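## Task

The cell is paused. Log: 02:52:04 MOVER took the lid off M06 (N2) and set it at LP2, done; 02:52:31 MOVER took the lid off M09 (N3) and set it at LP1, done; 02:52:58 MOVER took the lid off N06 (N1) and set it at LP4, done; 02:54:40 DISPENSER error, run aborted; 02:54:55 AUTO-RECOVER moved the lid from LP1 onto N2, done; 02:55:20 AUTO-RECOVER moved the lid from LP4 onto N3, done; 02:55:51 AUTO-RECOVER halted by watchdog. Get every plate's own lid seated fully on it, with each plate left at the nest where it began, then press CONTINUE. Lids carry no labels, so ownership comes only from the log. If what you see disagrees with the log, press CALL instead and leave every plate and lid as it was at the start. Pressing RETRY, CONTINUE or SKIP fails the task if the gripper is holding labware, if any plate at a nest is not seated in it, or if any lid there is not seated on a plate. At the end nothing may depend on the robot to stay in place: release, and move the gripper away (resting on the panel housing, the CALL key or the needed key still counts as away).

## Robot and tools

Robot: one FANUC CRX arm (six joints: waist, shoulder, elbow, forearm roll, wrist pitch, wrist roll) carrying a Robotiq two-finger gripper that opens to 140 mm. There is only this one arm. The fingers point along the gripper's own +z and close along its y axis. The reported hand point (end_effector_position) sits between the pads when closed; closed fingertips reach about 33 mm past it, open ones about 9 mm. Closing pushes the tips roughly 24 mm further out, so keep that clearance above a surface.

Scene frame: origin on the table top under the arm base, +z up, +x toward the operator PANEL ahead, +y to the left when looking along +x. Results give the hand position in metres and its orientation as a wxyz quaternion in this frame; at long reach the printed position can be somewhat off. The deck has labelled nests (N1, N2...) and lid parks (LP1...), placed in no fixed order. Panel keys, left to right facing it: RETRY (white), CONTINUE (green), SKIP (yellow), CALL (blue). The first three are go keys and end the job when one goes down; after CALL the job ends once the robot stops. A key is pressed by pushing until it latches. A wrong or premature go key is worse than none.

execute_actions takes {"actions": [...]} with at most one item, plus optional "pictures" (true/false). An empty list just returns the state. An item {"rows": [[9 numbers], ...], "steps": n} runs up to 15 control steps of 1/30 s (default 15); one row per step, the last row repeats if rows run out. An item {"steps": n} with no rows is a wait of up to 300 steps counted from the previous result, so thinking time eats into it.

A row is nine numbers, each in [-1, 1]: dx, dy, dz, rx, ry, rz, position, force_limit, speed. The first six are an offset, not a pose: a target expressed in the gripper's own axes relative to the hand pose shown in the latest result (or, before any result in the scene shows it and for later calls in the same reply, relative to where the hand is when the action begins). Every row counts from that same reference, not from the row before. Scale: 1.0 equals 0.6 m for dx, dy, dz and 180 degrees for the rotation vector rx, ry, rz. All-zero offsets are not idle: they pull the hand back to the reference. Each step the command is clipped to 70 mm and 16 degrees from the measured pose; position wins over orientation when both cannot be met.

Gripper numbers: position +1 fully open, about -0.8 pads touching, -1 closes until blocked. force_limit -1/0/+1 gives about 14/60/107 N. speed -1/0/+1 gives about 30/140/250 mm/s. A grip is confirmed when object_status is 2 (0 moving, 1 blocked while opening, 3 reached target or pads met). To squeeze harder while holding, raise force_limit and nudge position by at least 0.01 (e.g. -1 to -0.98). position_measured is in counts: 3 open, 230 pads met.

move takes "target" (one nine-number row, same offset rules and frame) and optional "speed" in m/s from 0.002 to 0.5 (default 0.25; turning up to twice that in rad/s). It follows a straight path of 0.5 to 10 s and does not avoid obstacles; the hand may lag or overshoot. Its result adds a move: line (done, off_target, moving, held, fault) and any limits (paced = clipped, held = some steps blocked), plus distance from target.

wait takes "seconds" (0 to 10) and sends nothing new. zoom_image takes "camera" (cam_high, cam_low, cam_wrist) and "region" [x0, y0, x1, y1] in pixels, at most 504 by 504; images are 672x504 for cam_high and cam_low, 616x616 for cam_wrist. read_manual returns licence texts only. finished_scene takes "scene" (1 or 2), ends that scene irreversibly and reports success.

Result lines: HELD marks steps the clearance check blocked; "pose unreachable" means that check altered the command; "Hand target" shows where the controller is driving; Flange force is the estimated external force on the gripper (noisy, includes held weight). MOTOR HOT warns of overheating; OVER-TEMPERATURE FAULT means brakes engaged.

Cautions: the arm is stiff. Commanding even a few millimetres past a firm contact can trip a fault (joint torque limit, or 150 N external force), freezing the arm for 10 s and dropping the rest of the call. Approach contacts slowly, since faster touches hit harder. Never let anything fall off the table, and avoid drops, slips and slams. Before pressing a go key, open the gripper, confirm every lid is seated on its plate and every plate sits in its nest, then press the key and back off.

Each tool is called after "Call:" as name(argument=value, ...) on one line, values as JSON.

## Session

Call:
execute_actions(actions=[])

Scene clock: 0.00 s of 9600.00 s.
end_effector_position=(+0.8724, +0.4897, +0.1900) position_measured=3 object_status=3 end_effector_quat_wxyz=(-0.236, +0.878, -0.416, -0.006)
Joint positions: [ 0.233  0.601  0.956 -1.322 -1.159  0.645]
Joint velocities: [-0.     0.001 -0.     0.     0.    -0.001]
Flange force (N, the push that the arm receives, along the gripper's own x y z axes): no reading
Hand target: +0.872, +0.490, +0.190; -0.236, +0.878, -0.416, -0.006

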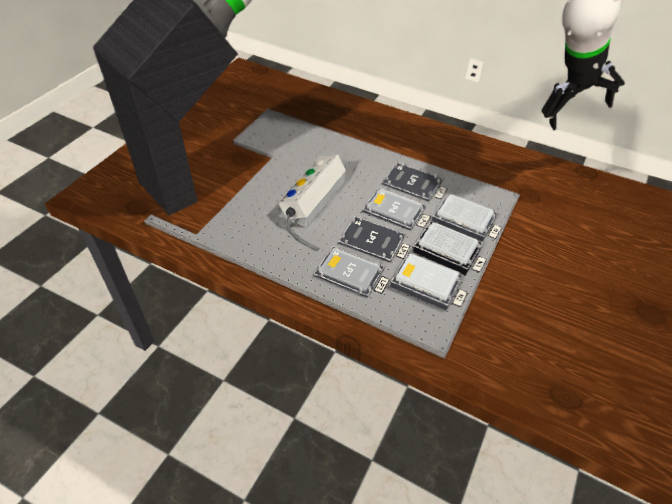

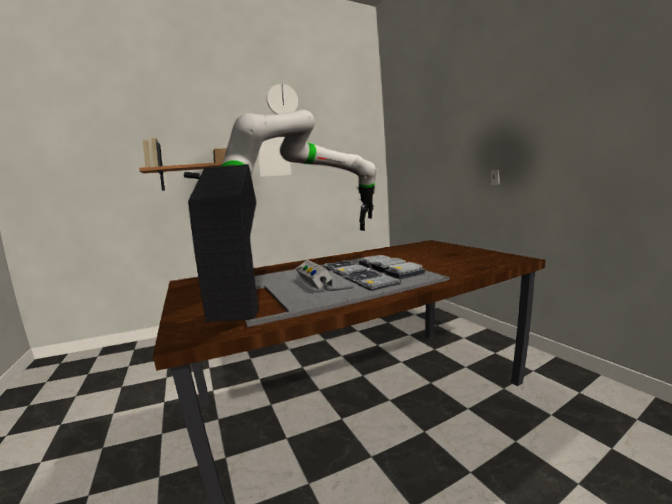

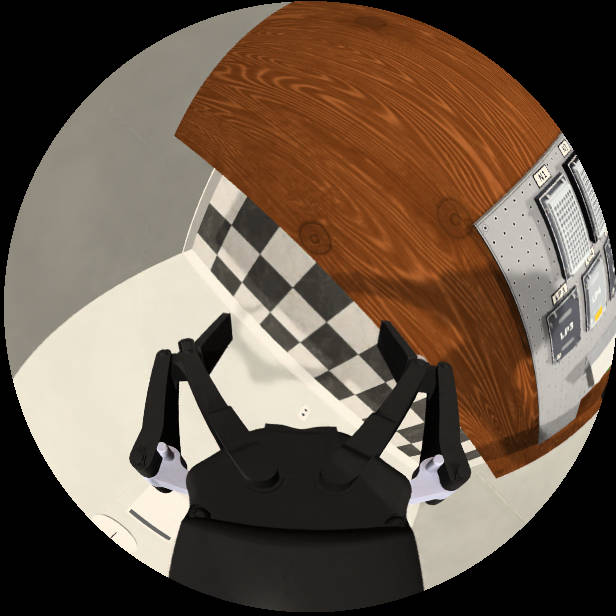

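Call:
zoom_image(camera="cam_high", region=[260, 140, 520, 320])

Region (260, 140, 520, 320) of cam_high's 672x504 image, scaled by 1.938, with more detail than that image has; it fills the top 349 rows of this view, and the rest is white.

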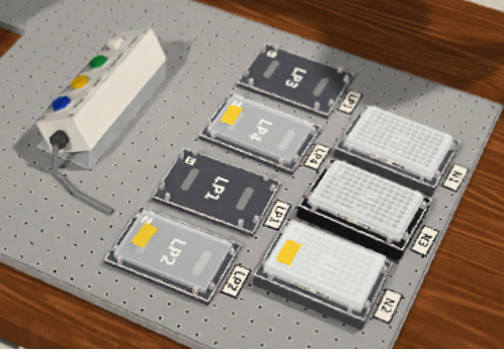

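Call:
move(target=[-0.06,0.96,-0.62,-0.157,0.004,-0.277,-1,0,0])

Scene clock: 7.17 s of 9600.00 s.
end_effector_position=(+0.3587, +0.0468, +0.2909) position_measured=233 object_status=3 end_effector_quat_wxyz=(+0.000, +1.000, +0.001, +0.001)
Joint positions: [-0.278  0.078 -0.531 -1.083 -1.307  2.51 ]
Joint velocities: [-0.    -0.001 -0.    -0.002 -0.002  0.001]
Flange force (N, the push that the arm receives, along the gripper's own x y z axes): [-0.4 3.3 -1.4]
Hand target: +0.359, +0.047, +0.291; +0.000, +1.000, +0.001, +0.001
Off the commanded pose: 0.002 m, 0 deg.
After step 90, 0.97 s passed at rest.
move: done

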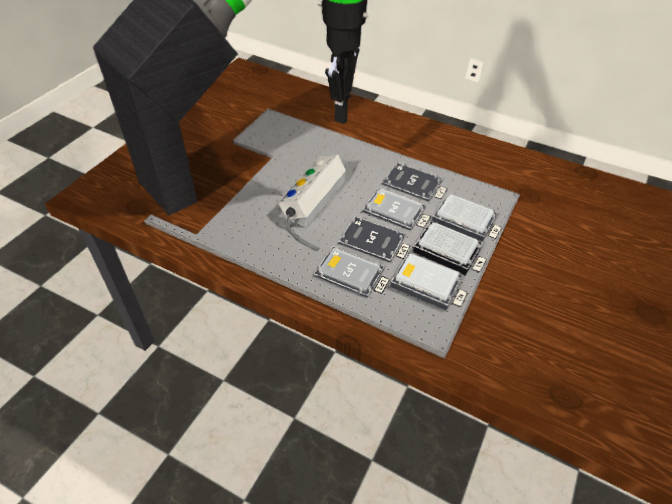

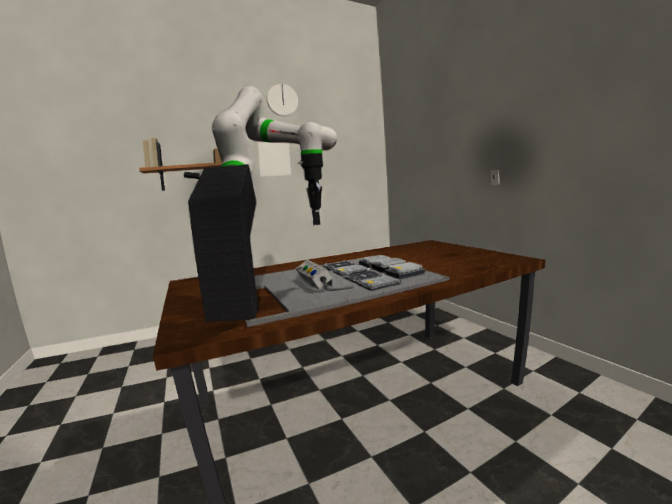

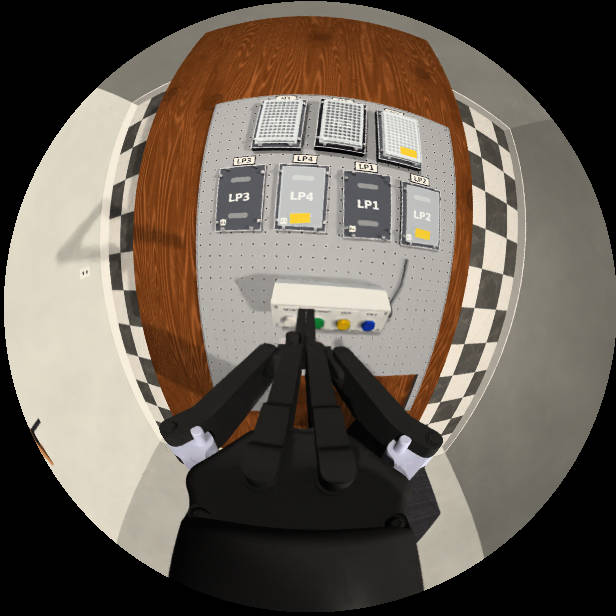

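Call:
move(target=[-0.2,0.195,0.2,0,0.1,0,-1,0,0])

Scene clock: 10.97 s of 9600.00 s.
end_effector_position=(+0.2408, -0.0716, +0.1710) position_measured=233 object_status=3 end_effector_quat_wxyz=(-0.000, +0.987, +0.001, +0.159)
Joint positions: [-0.607  0.924 -0.737 -1.548 -1.161  3.771]
Joint velocities: [-0.001  0.002  0.     0.    -0.001  0.003]
Flange force (N, the push that the arm receives, along the gripper's own x y z axes): [-5.6 2.3 -1.5]
Hand target: +0.241, -0.072, +0.171; -0.000, +0.987, +0.001, +0.159
Off the commanded pose: 0.002 m, 0 deg.
move: done

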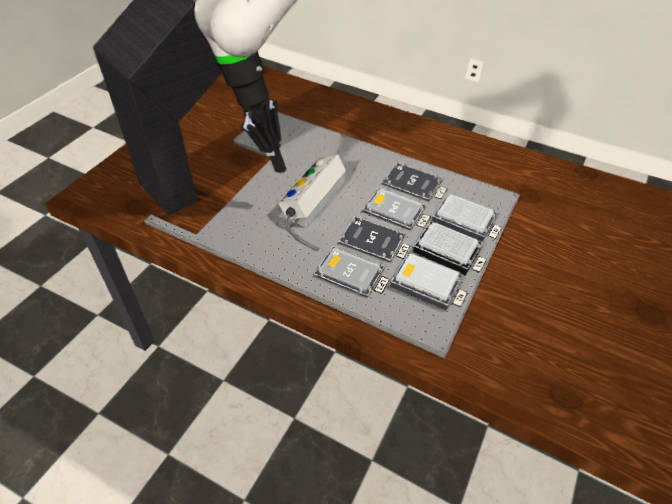

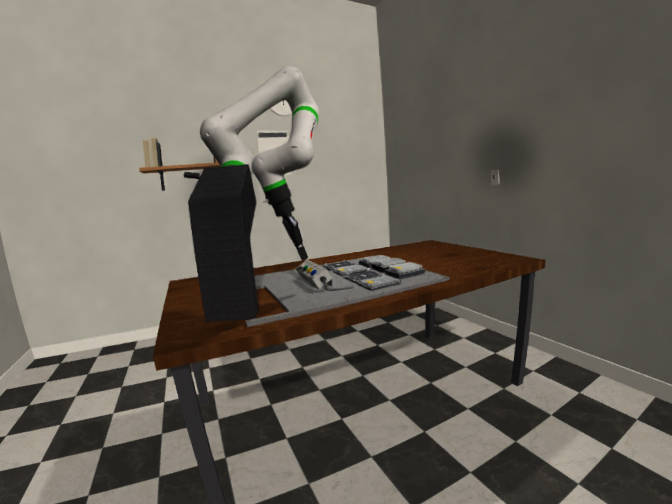

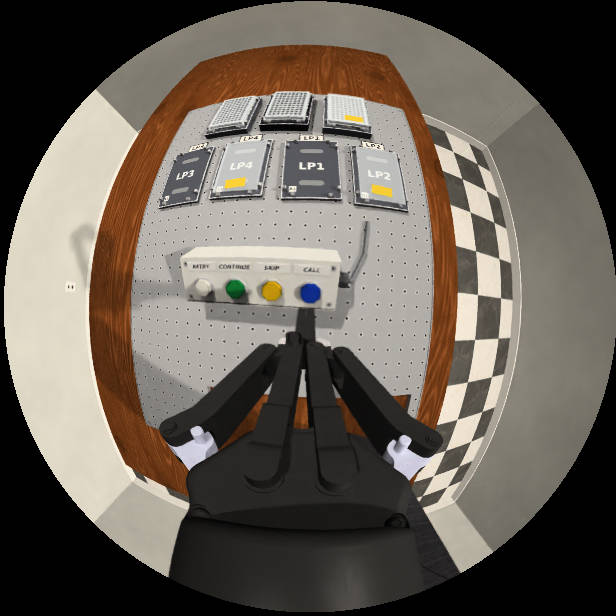

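Call:
move(target=[0,0.006,0.07,0,0,0,-1,0,0], speed=0.05)

Call:
zoom_image(camera="cam_high", region=[230, 130, 370, 240])

Scene clock: 14.00 s of 9600.00 s.
end_effector_position=(+0.2541, -0.0753, +0.1311) position_measured=233 object_status=3 end_effector_quat_wxyz=(-0.000, +0.987, +0.001, +0.159)
Joint positions: [-0.486  1.003 -0.699 -1.686 -1.176  3.815]
Joint velocities: [-0.    -0.002 -0.    -0.    -0.     0.001]
Flange force (N, the push that the arm receives, along the gripper's own x y z axes): [-1.9 -0.7 -1.9]
Hand target: +0.254, -0.075, +0.131; -0.000, +0.987, +0.001, +0.159
Off the commanded pose: 0.000 m, 0 deg.
move: done

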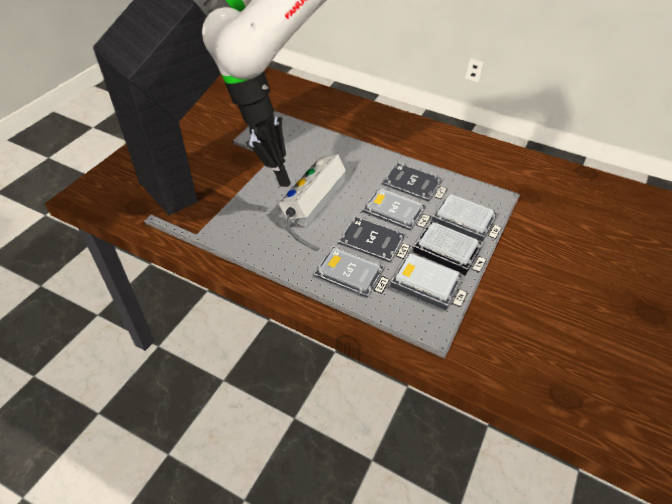

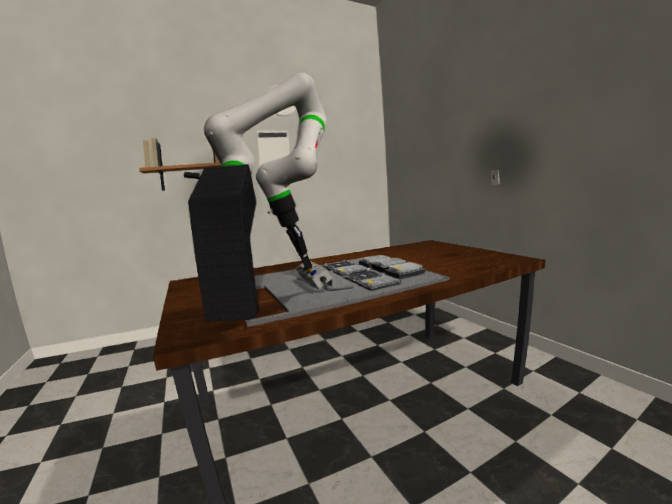

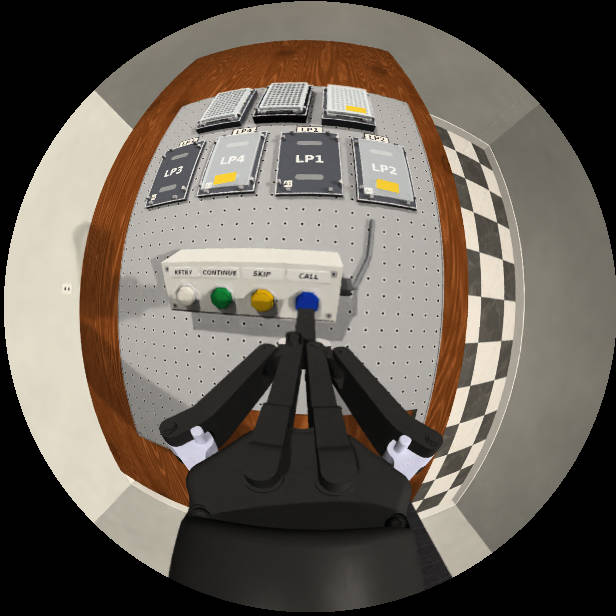

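Region (230, 130, 370, 240) of cam_high's 672x504 image, scaled by 3.600, with more detail than that image has; it fills the top 396 rows of this view, and the rest is white.

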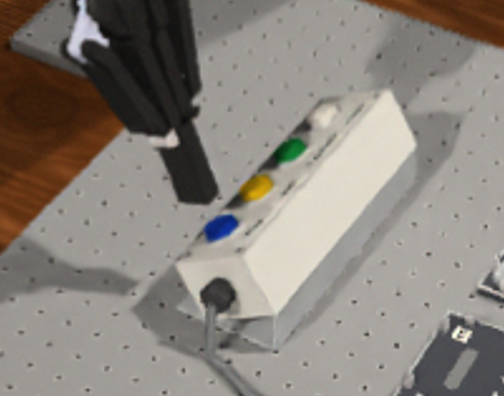

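Call:
move(target=[0.015,0,0.027,0,0,0,-1,0,0], speed=0.02)

Call:
zoom_image(camera="cam_high", region=[230, 130, 370, 240])

Scene clock: 16.30 s of 9600.00 s.
end_effector_position=(+0.2677, -0.0752, +0.1185) position_measured=233 object_status=3 end_effector_quat_wxyz=(-0.000, +0.987, +0.001, +0.159)
Joint positions: [-0.426  0.995 -0.679 -1.733 -1.18   3.785]
Joint velocities: [ 0.001 -0.001  0.     0.001 -0.001 -0.001]
Flange force (N, the push that the arm receives, along the gripper's own x y z axes): [-2.8 -1.2 -3.9]
Hand target: +0.268, -0.075, +0.118; -0.000, +0.987, +0.001, +0.159
Off the commanded pose: 0.000 m, 0 deg.
move: done

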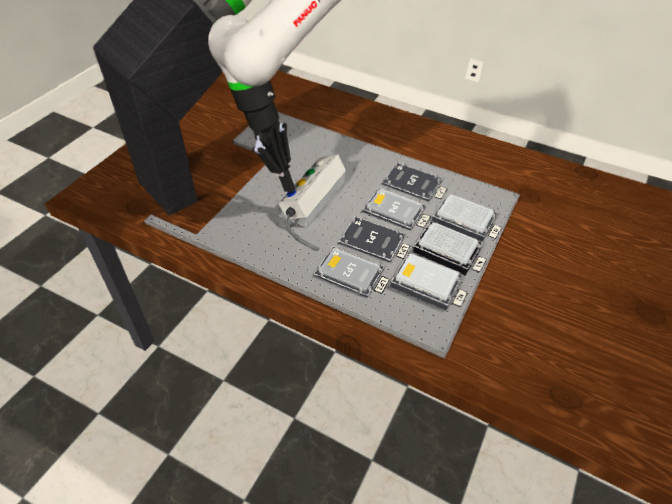

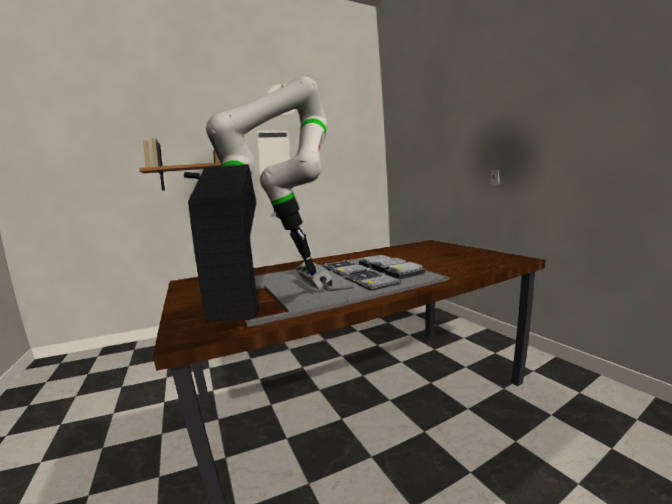

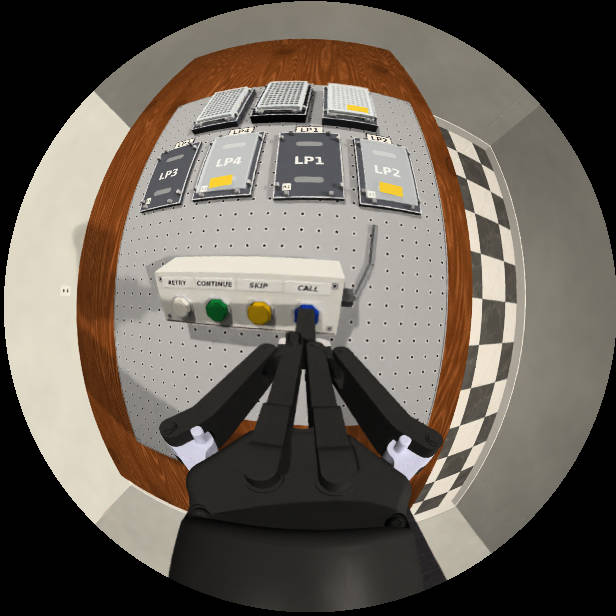

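Region (230, 130, 370, 240) of cam_high's 672x504 image, scaled by 3.600, with more detail than that image has; it fills the top 396 rows of this view, and the rest is white.

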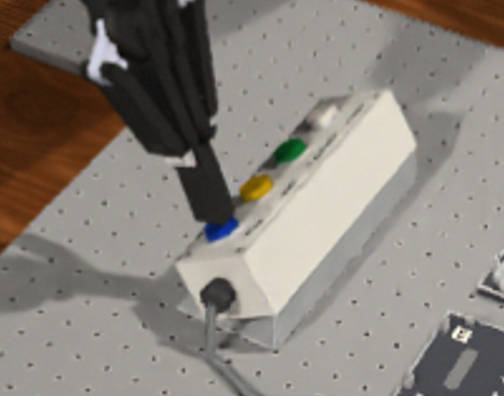

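Call:
move(target=[-0.005,0,0.007,0,0,0,-1,0,0], speed=0.01)

Scene clock: 17.70 s of 9600.00 s.
end_effector_position=(+0.2661, -0.0752, +0.1136) position_measured=233 object_status=3 end_effector_quat_wxyz=(-0.000, +0.987, +0.001, +0.159)
Joint positions: [-0.417  1.011 -0.678 -1.748 -1.183  3.799]
Joint velocities: [ 0.     0.002  0.    -0.001  0.     0.001]
Flange force (N, the push that the arm receives, along the gripper's own x y z axes): [-4.2 -0.6 -8.7]
Hand target: +0.266, -0.075, +0.114; -0.000, +0.987, +0.001, +0.159
Off the commanded pose: 0.000 m, 0 deg.
move: done

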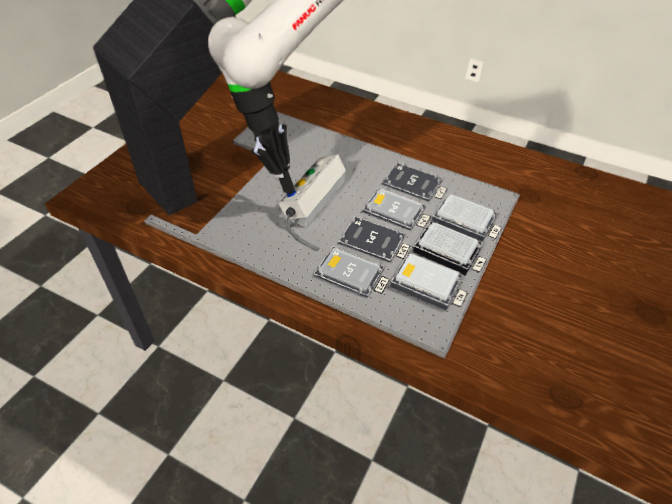

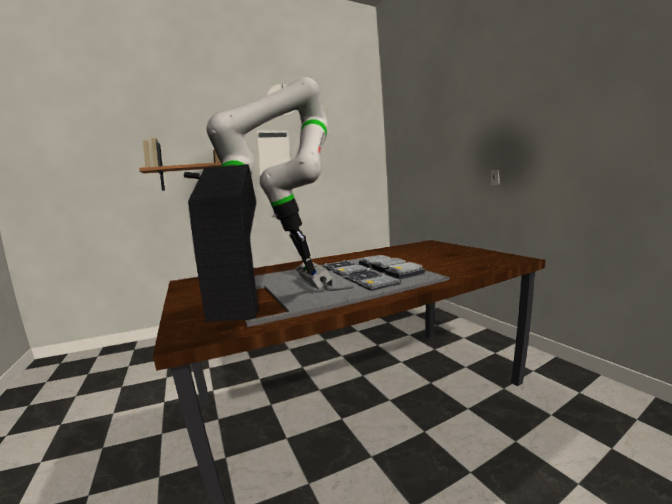

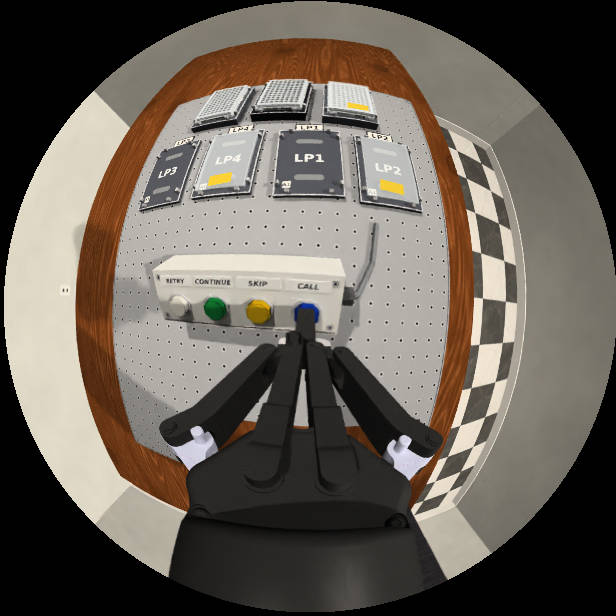

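Call:
move(target=[0,0,0.005,0,0,0,-1,0,0], speed=0.01)

Scene clock: 19.23 s of 9600.00 s.
end_effector_position=(+0.2671, -0.0752, +0.1107) position_measured=233 object_status=3 end_effector_quat_wxyz=(-0.000, +0.987, +0.001, +0.159)
Joint positions: [-0.408  1.015 -0.675 -1.758 -1.184  3.801]
Joint velocities: [ 0.    -0.001 -0.    -0.001  0.     0.003]
Flange force (N, the push that the arm receives, along the gripper's own x y z axes): [-3.6 0.6 -10.9]
Hand target: +0.267, -0.075, +0.111; -0.000, +0.987, +0.001, +0.159
Off the commanded pose: 0.000 m, 0 deg.
move: done

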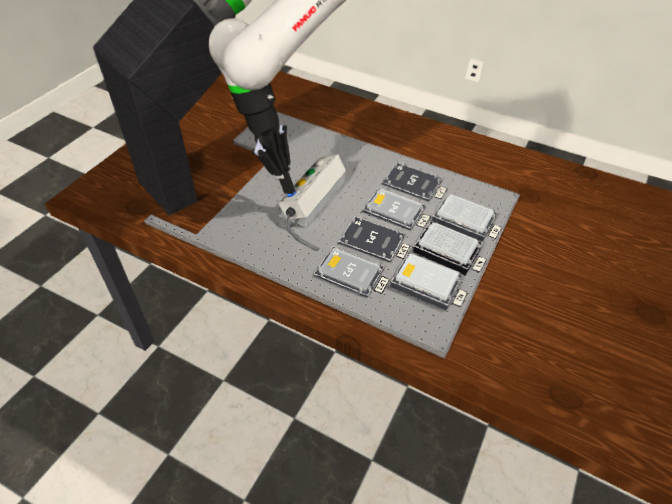

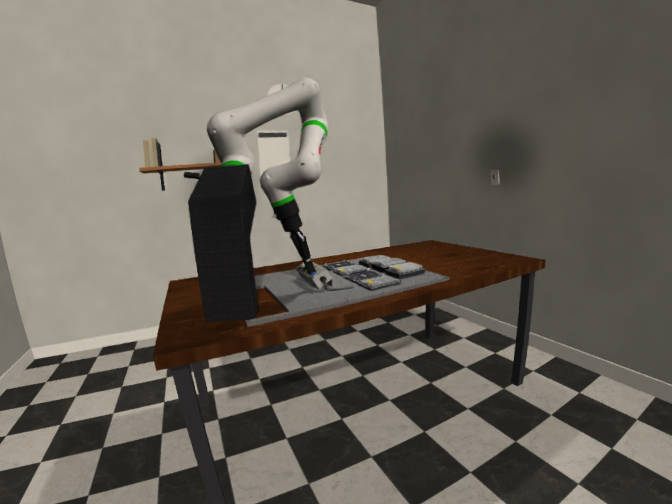

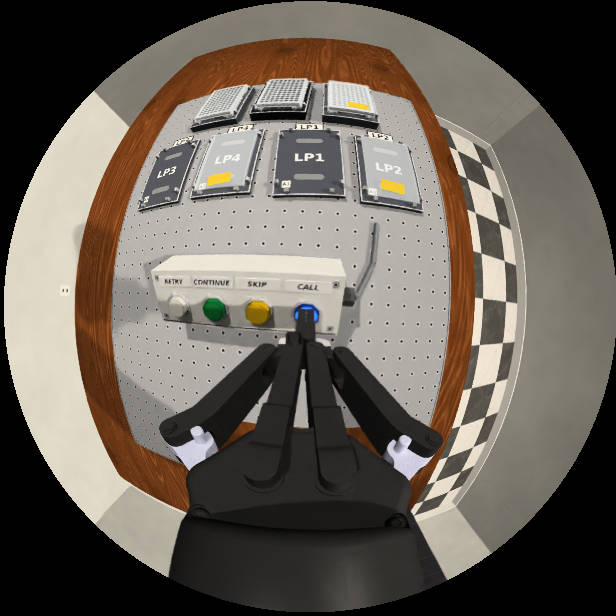

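It lit up.

Call:
move(target=[0,0,-0.07,0,0,0,-1,0,0], speed=0.1)

Scene clock: 20.80 s of 9600.00 s.
end_effector_position=(+0.2539, -0.0752, +0.1506) position_measured=233 object_status=3 end_effector_quat_wxyz=(-0.000, +0.987, +0.001, +0.159)
Joint positions: [-0.533  0.953 -0.71  -1.622 -1.168  3.773]
Joint velocities: [ 0.     0.    -0.     0.001 -0.001 -0.   ]
Flange force (N, the push that the arm receives, along the gripper's own x y z axes): [-3.4 -1.4 -3.9]
Hand target: +0.254, -0.075, +0.151; -0.000, +0.987, +0.001, +0.159
Off the commanded pose: 0.000 m, 0 deg.
move: done

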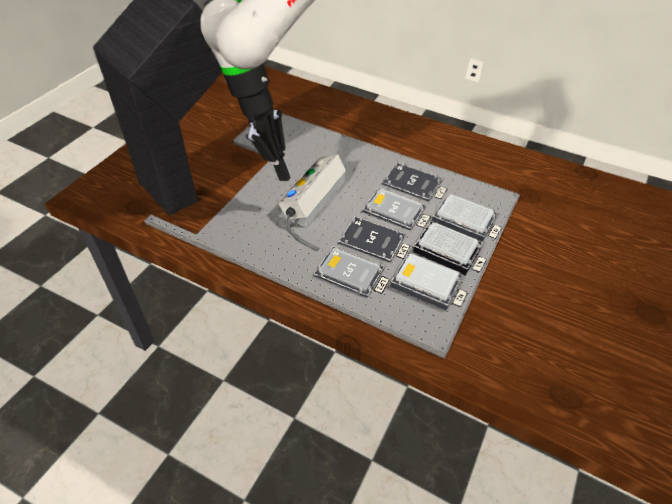

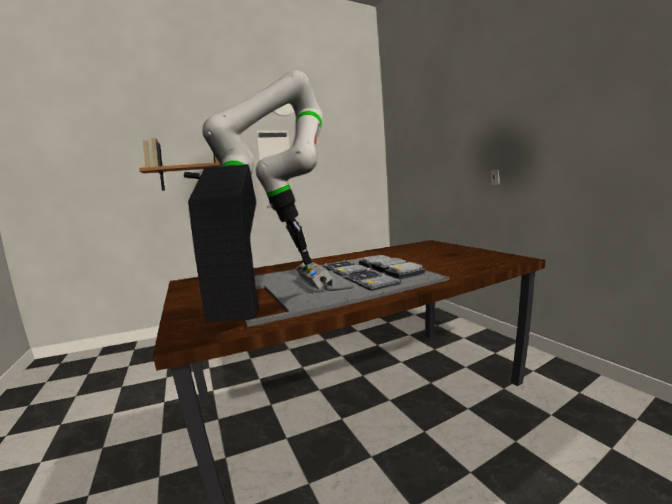

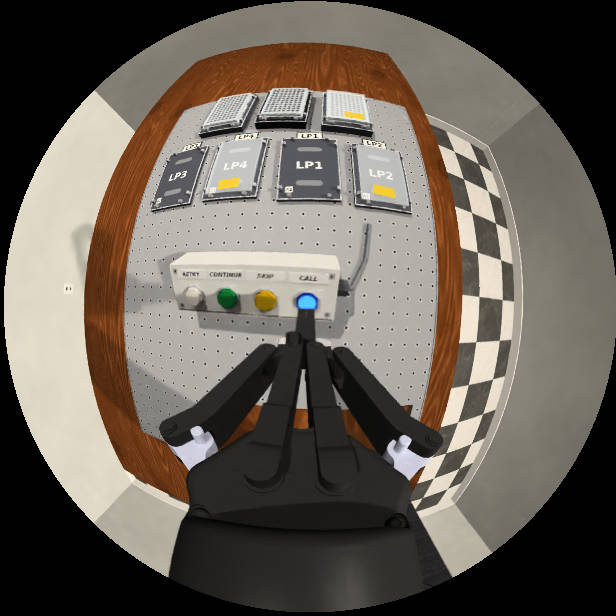

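Call:
finished_scene(scene=1)

The scene is finished: the task was done.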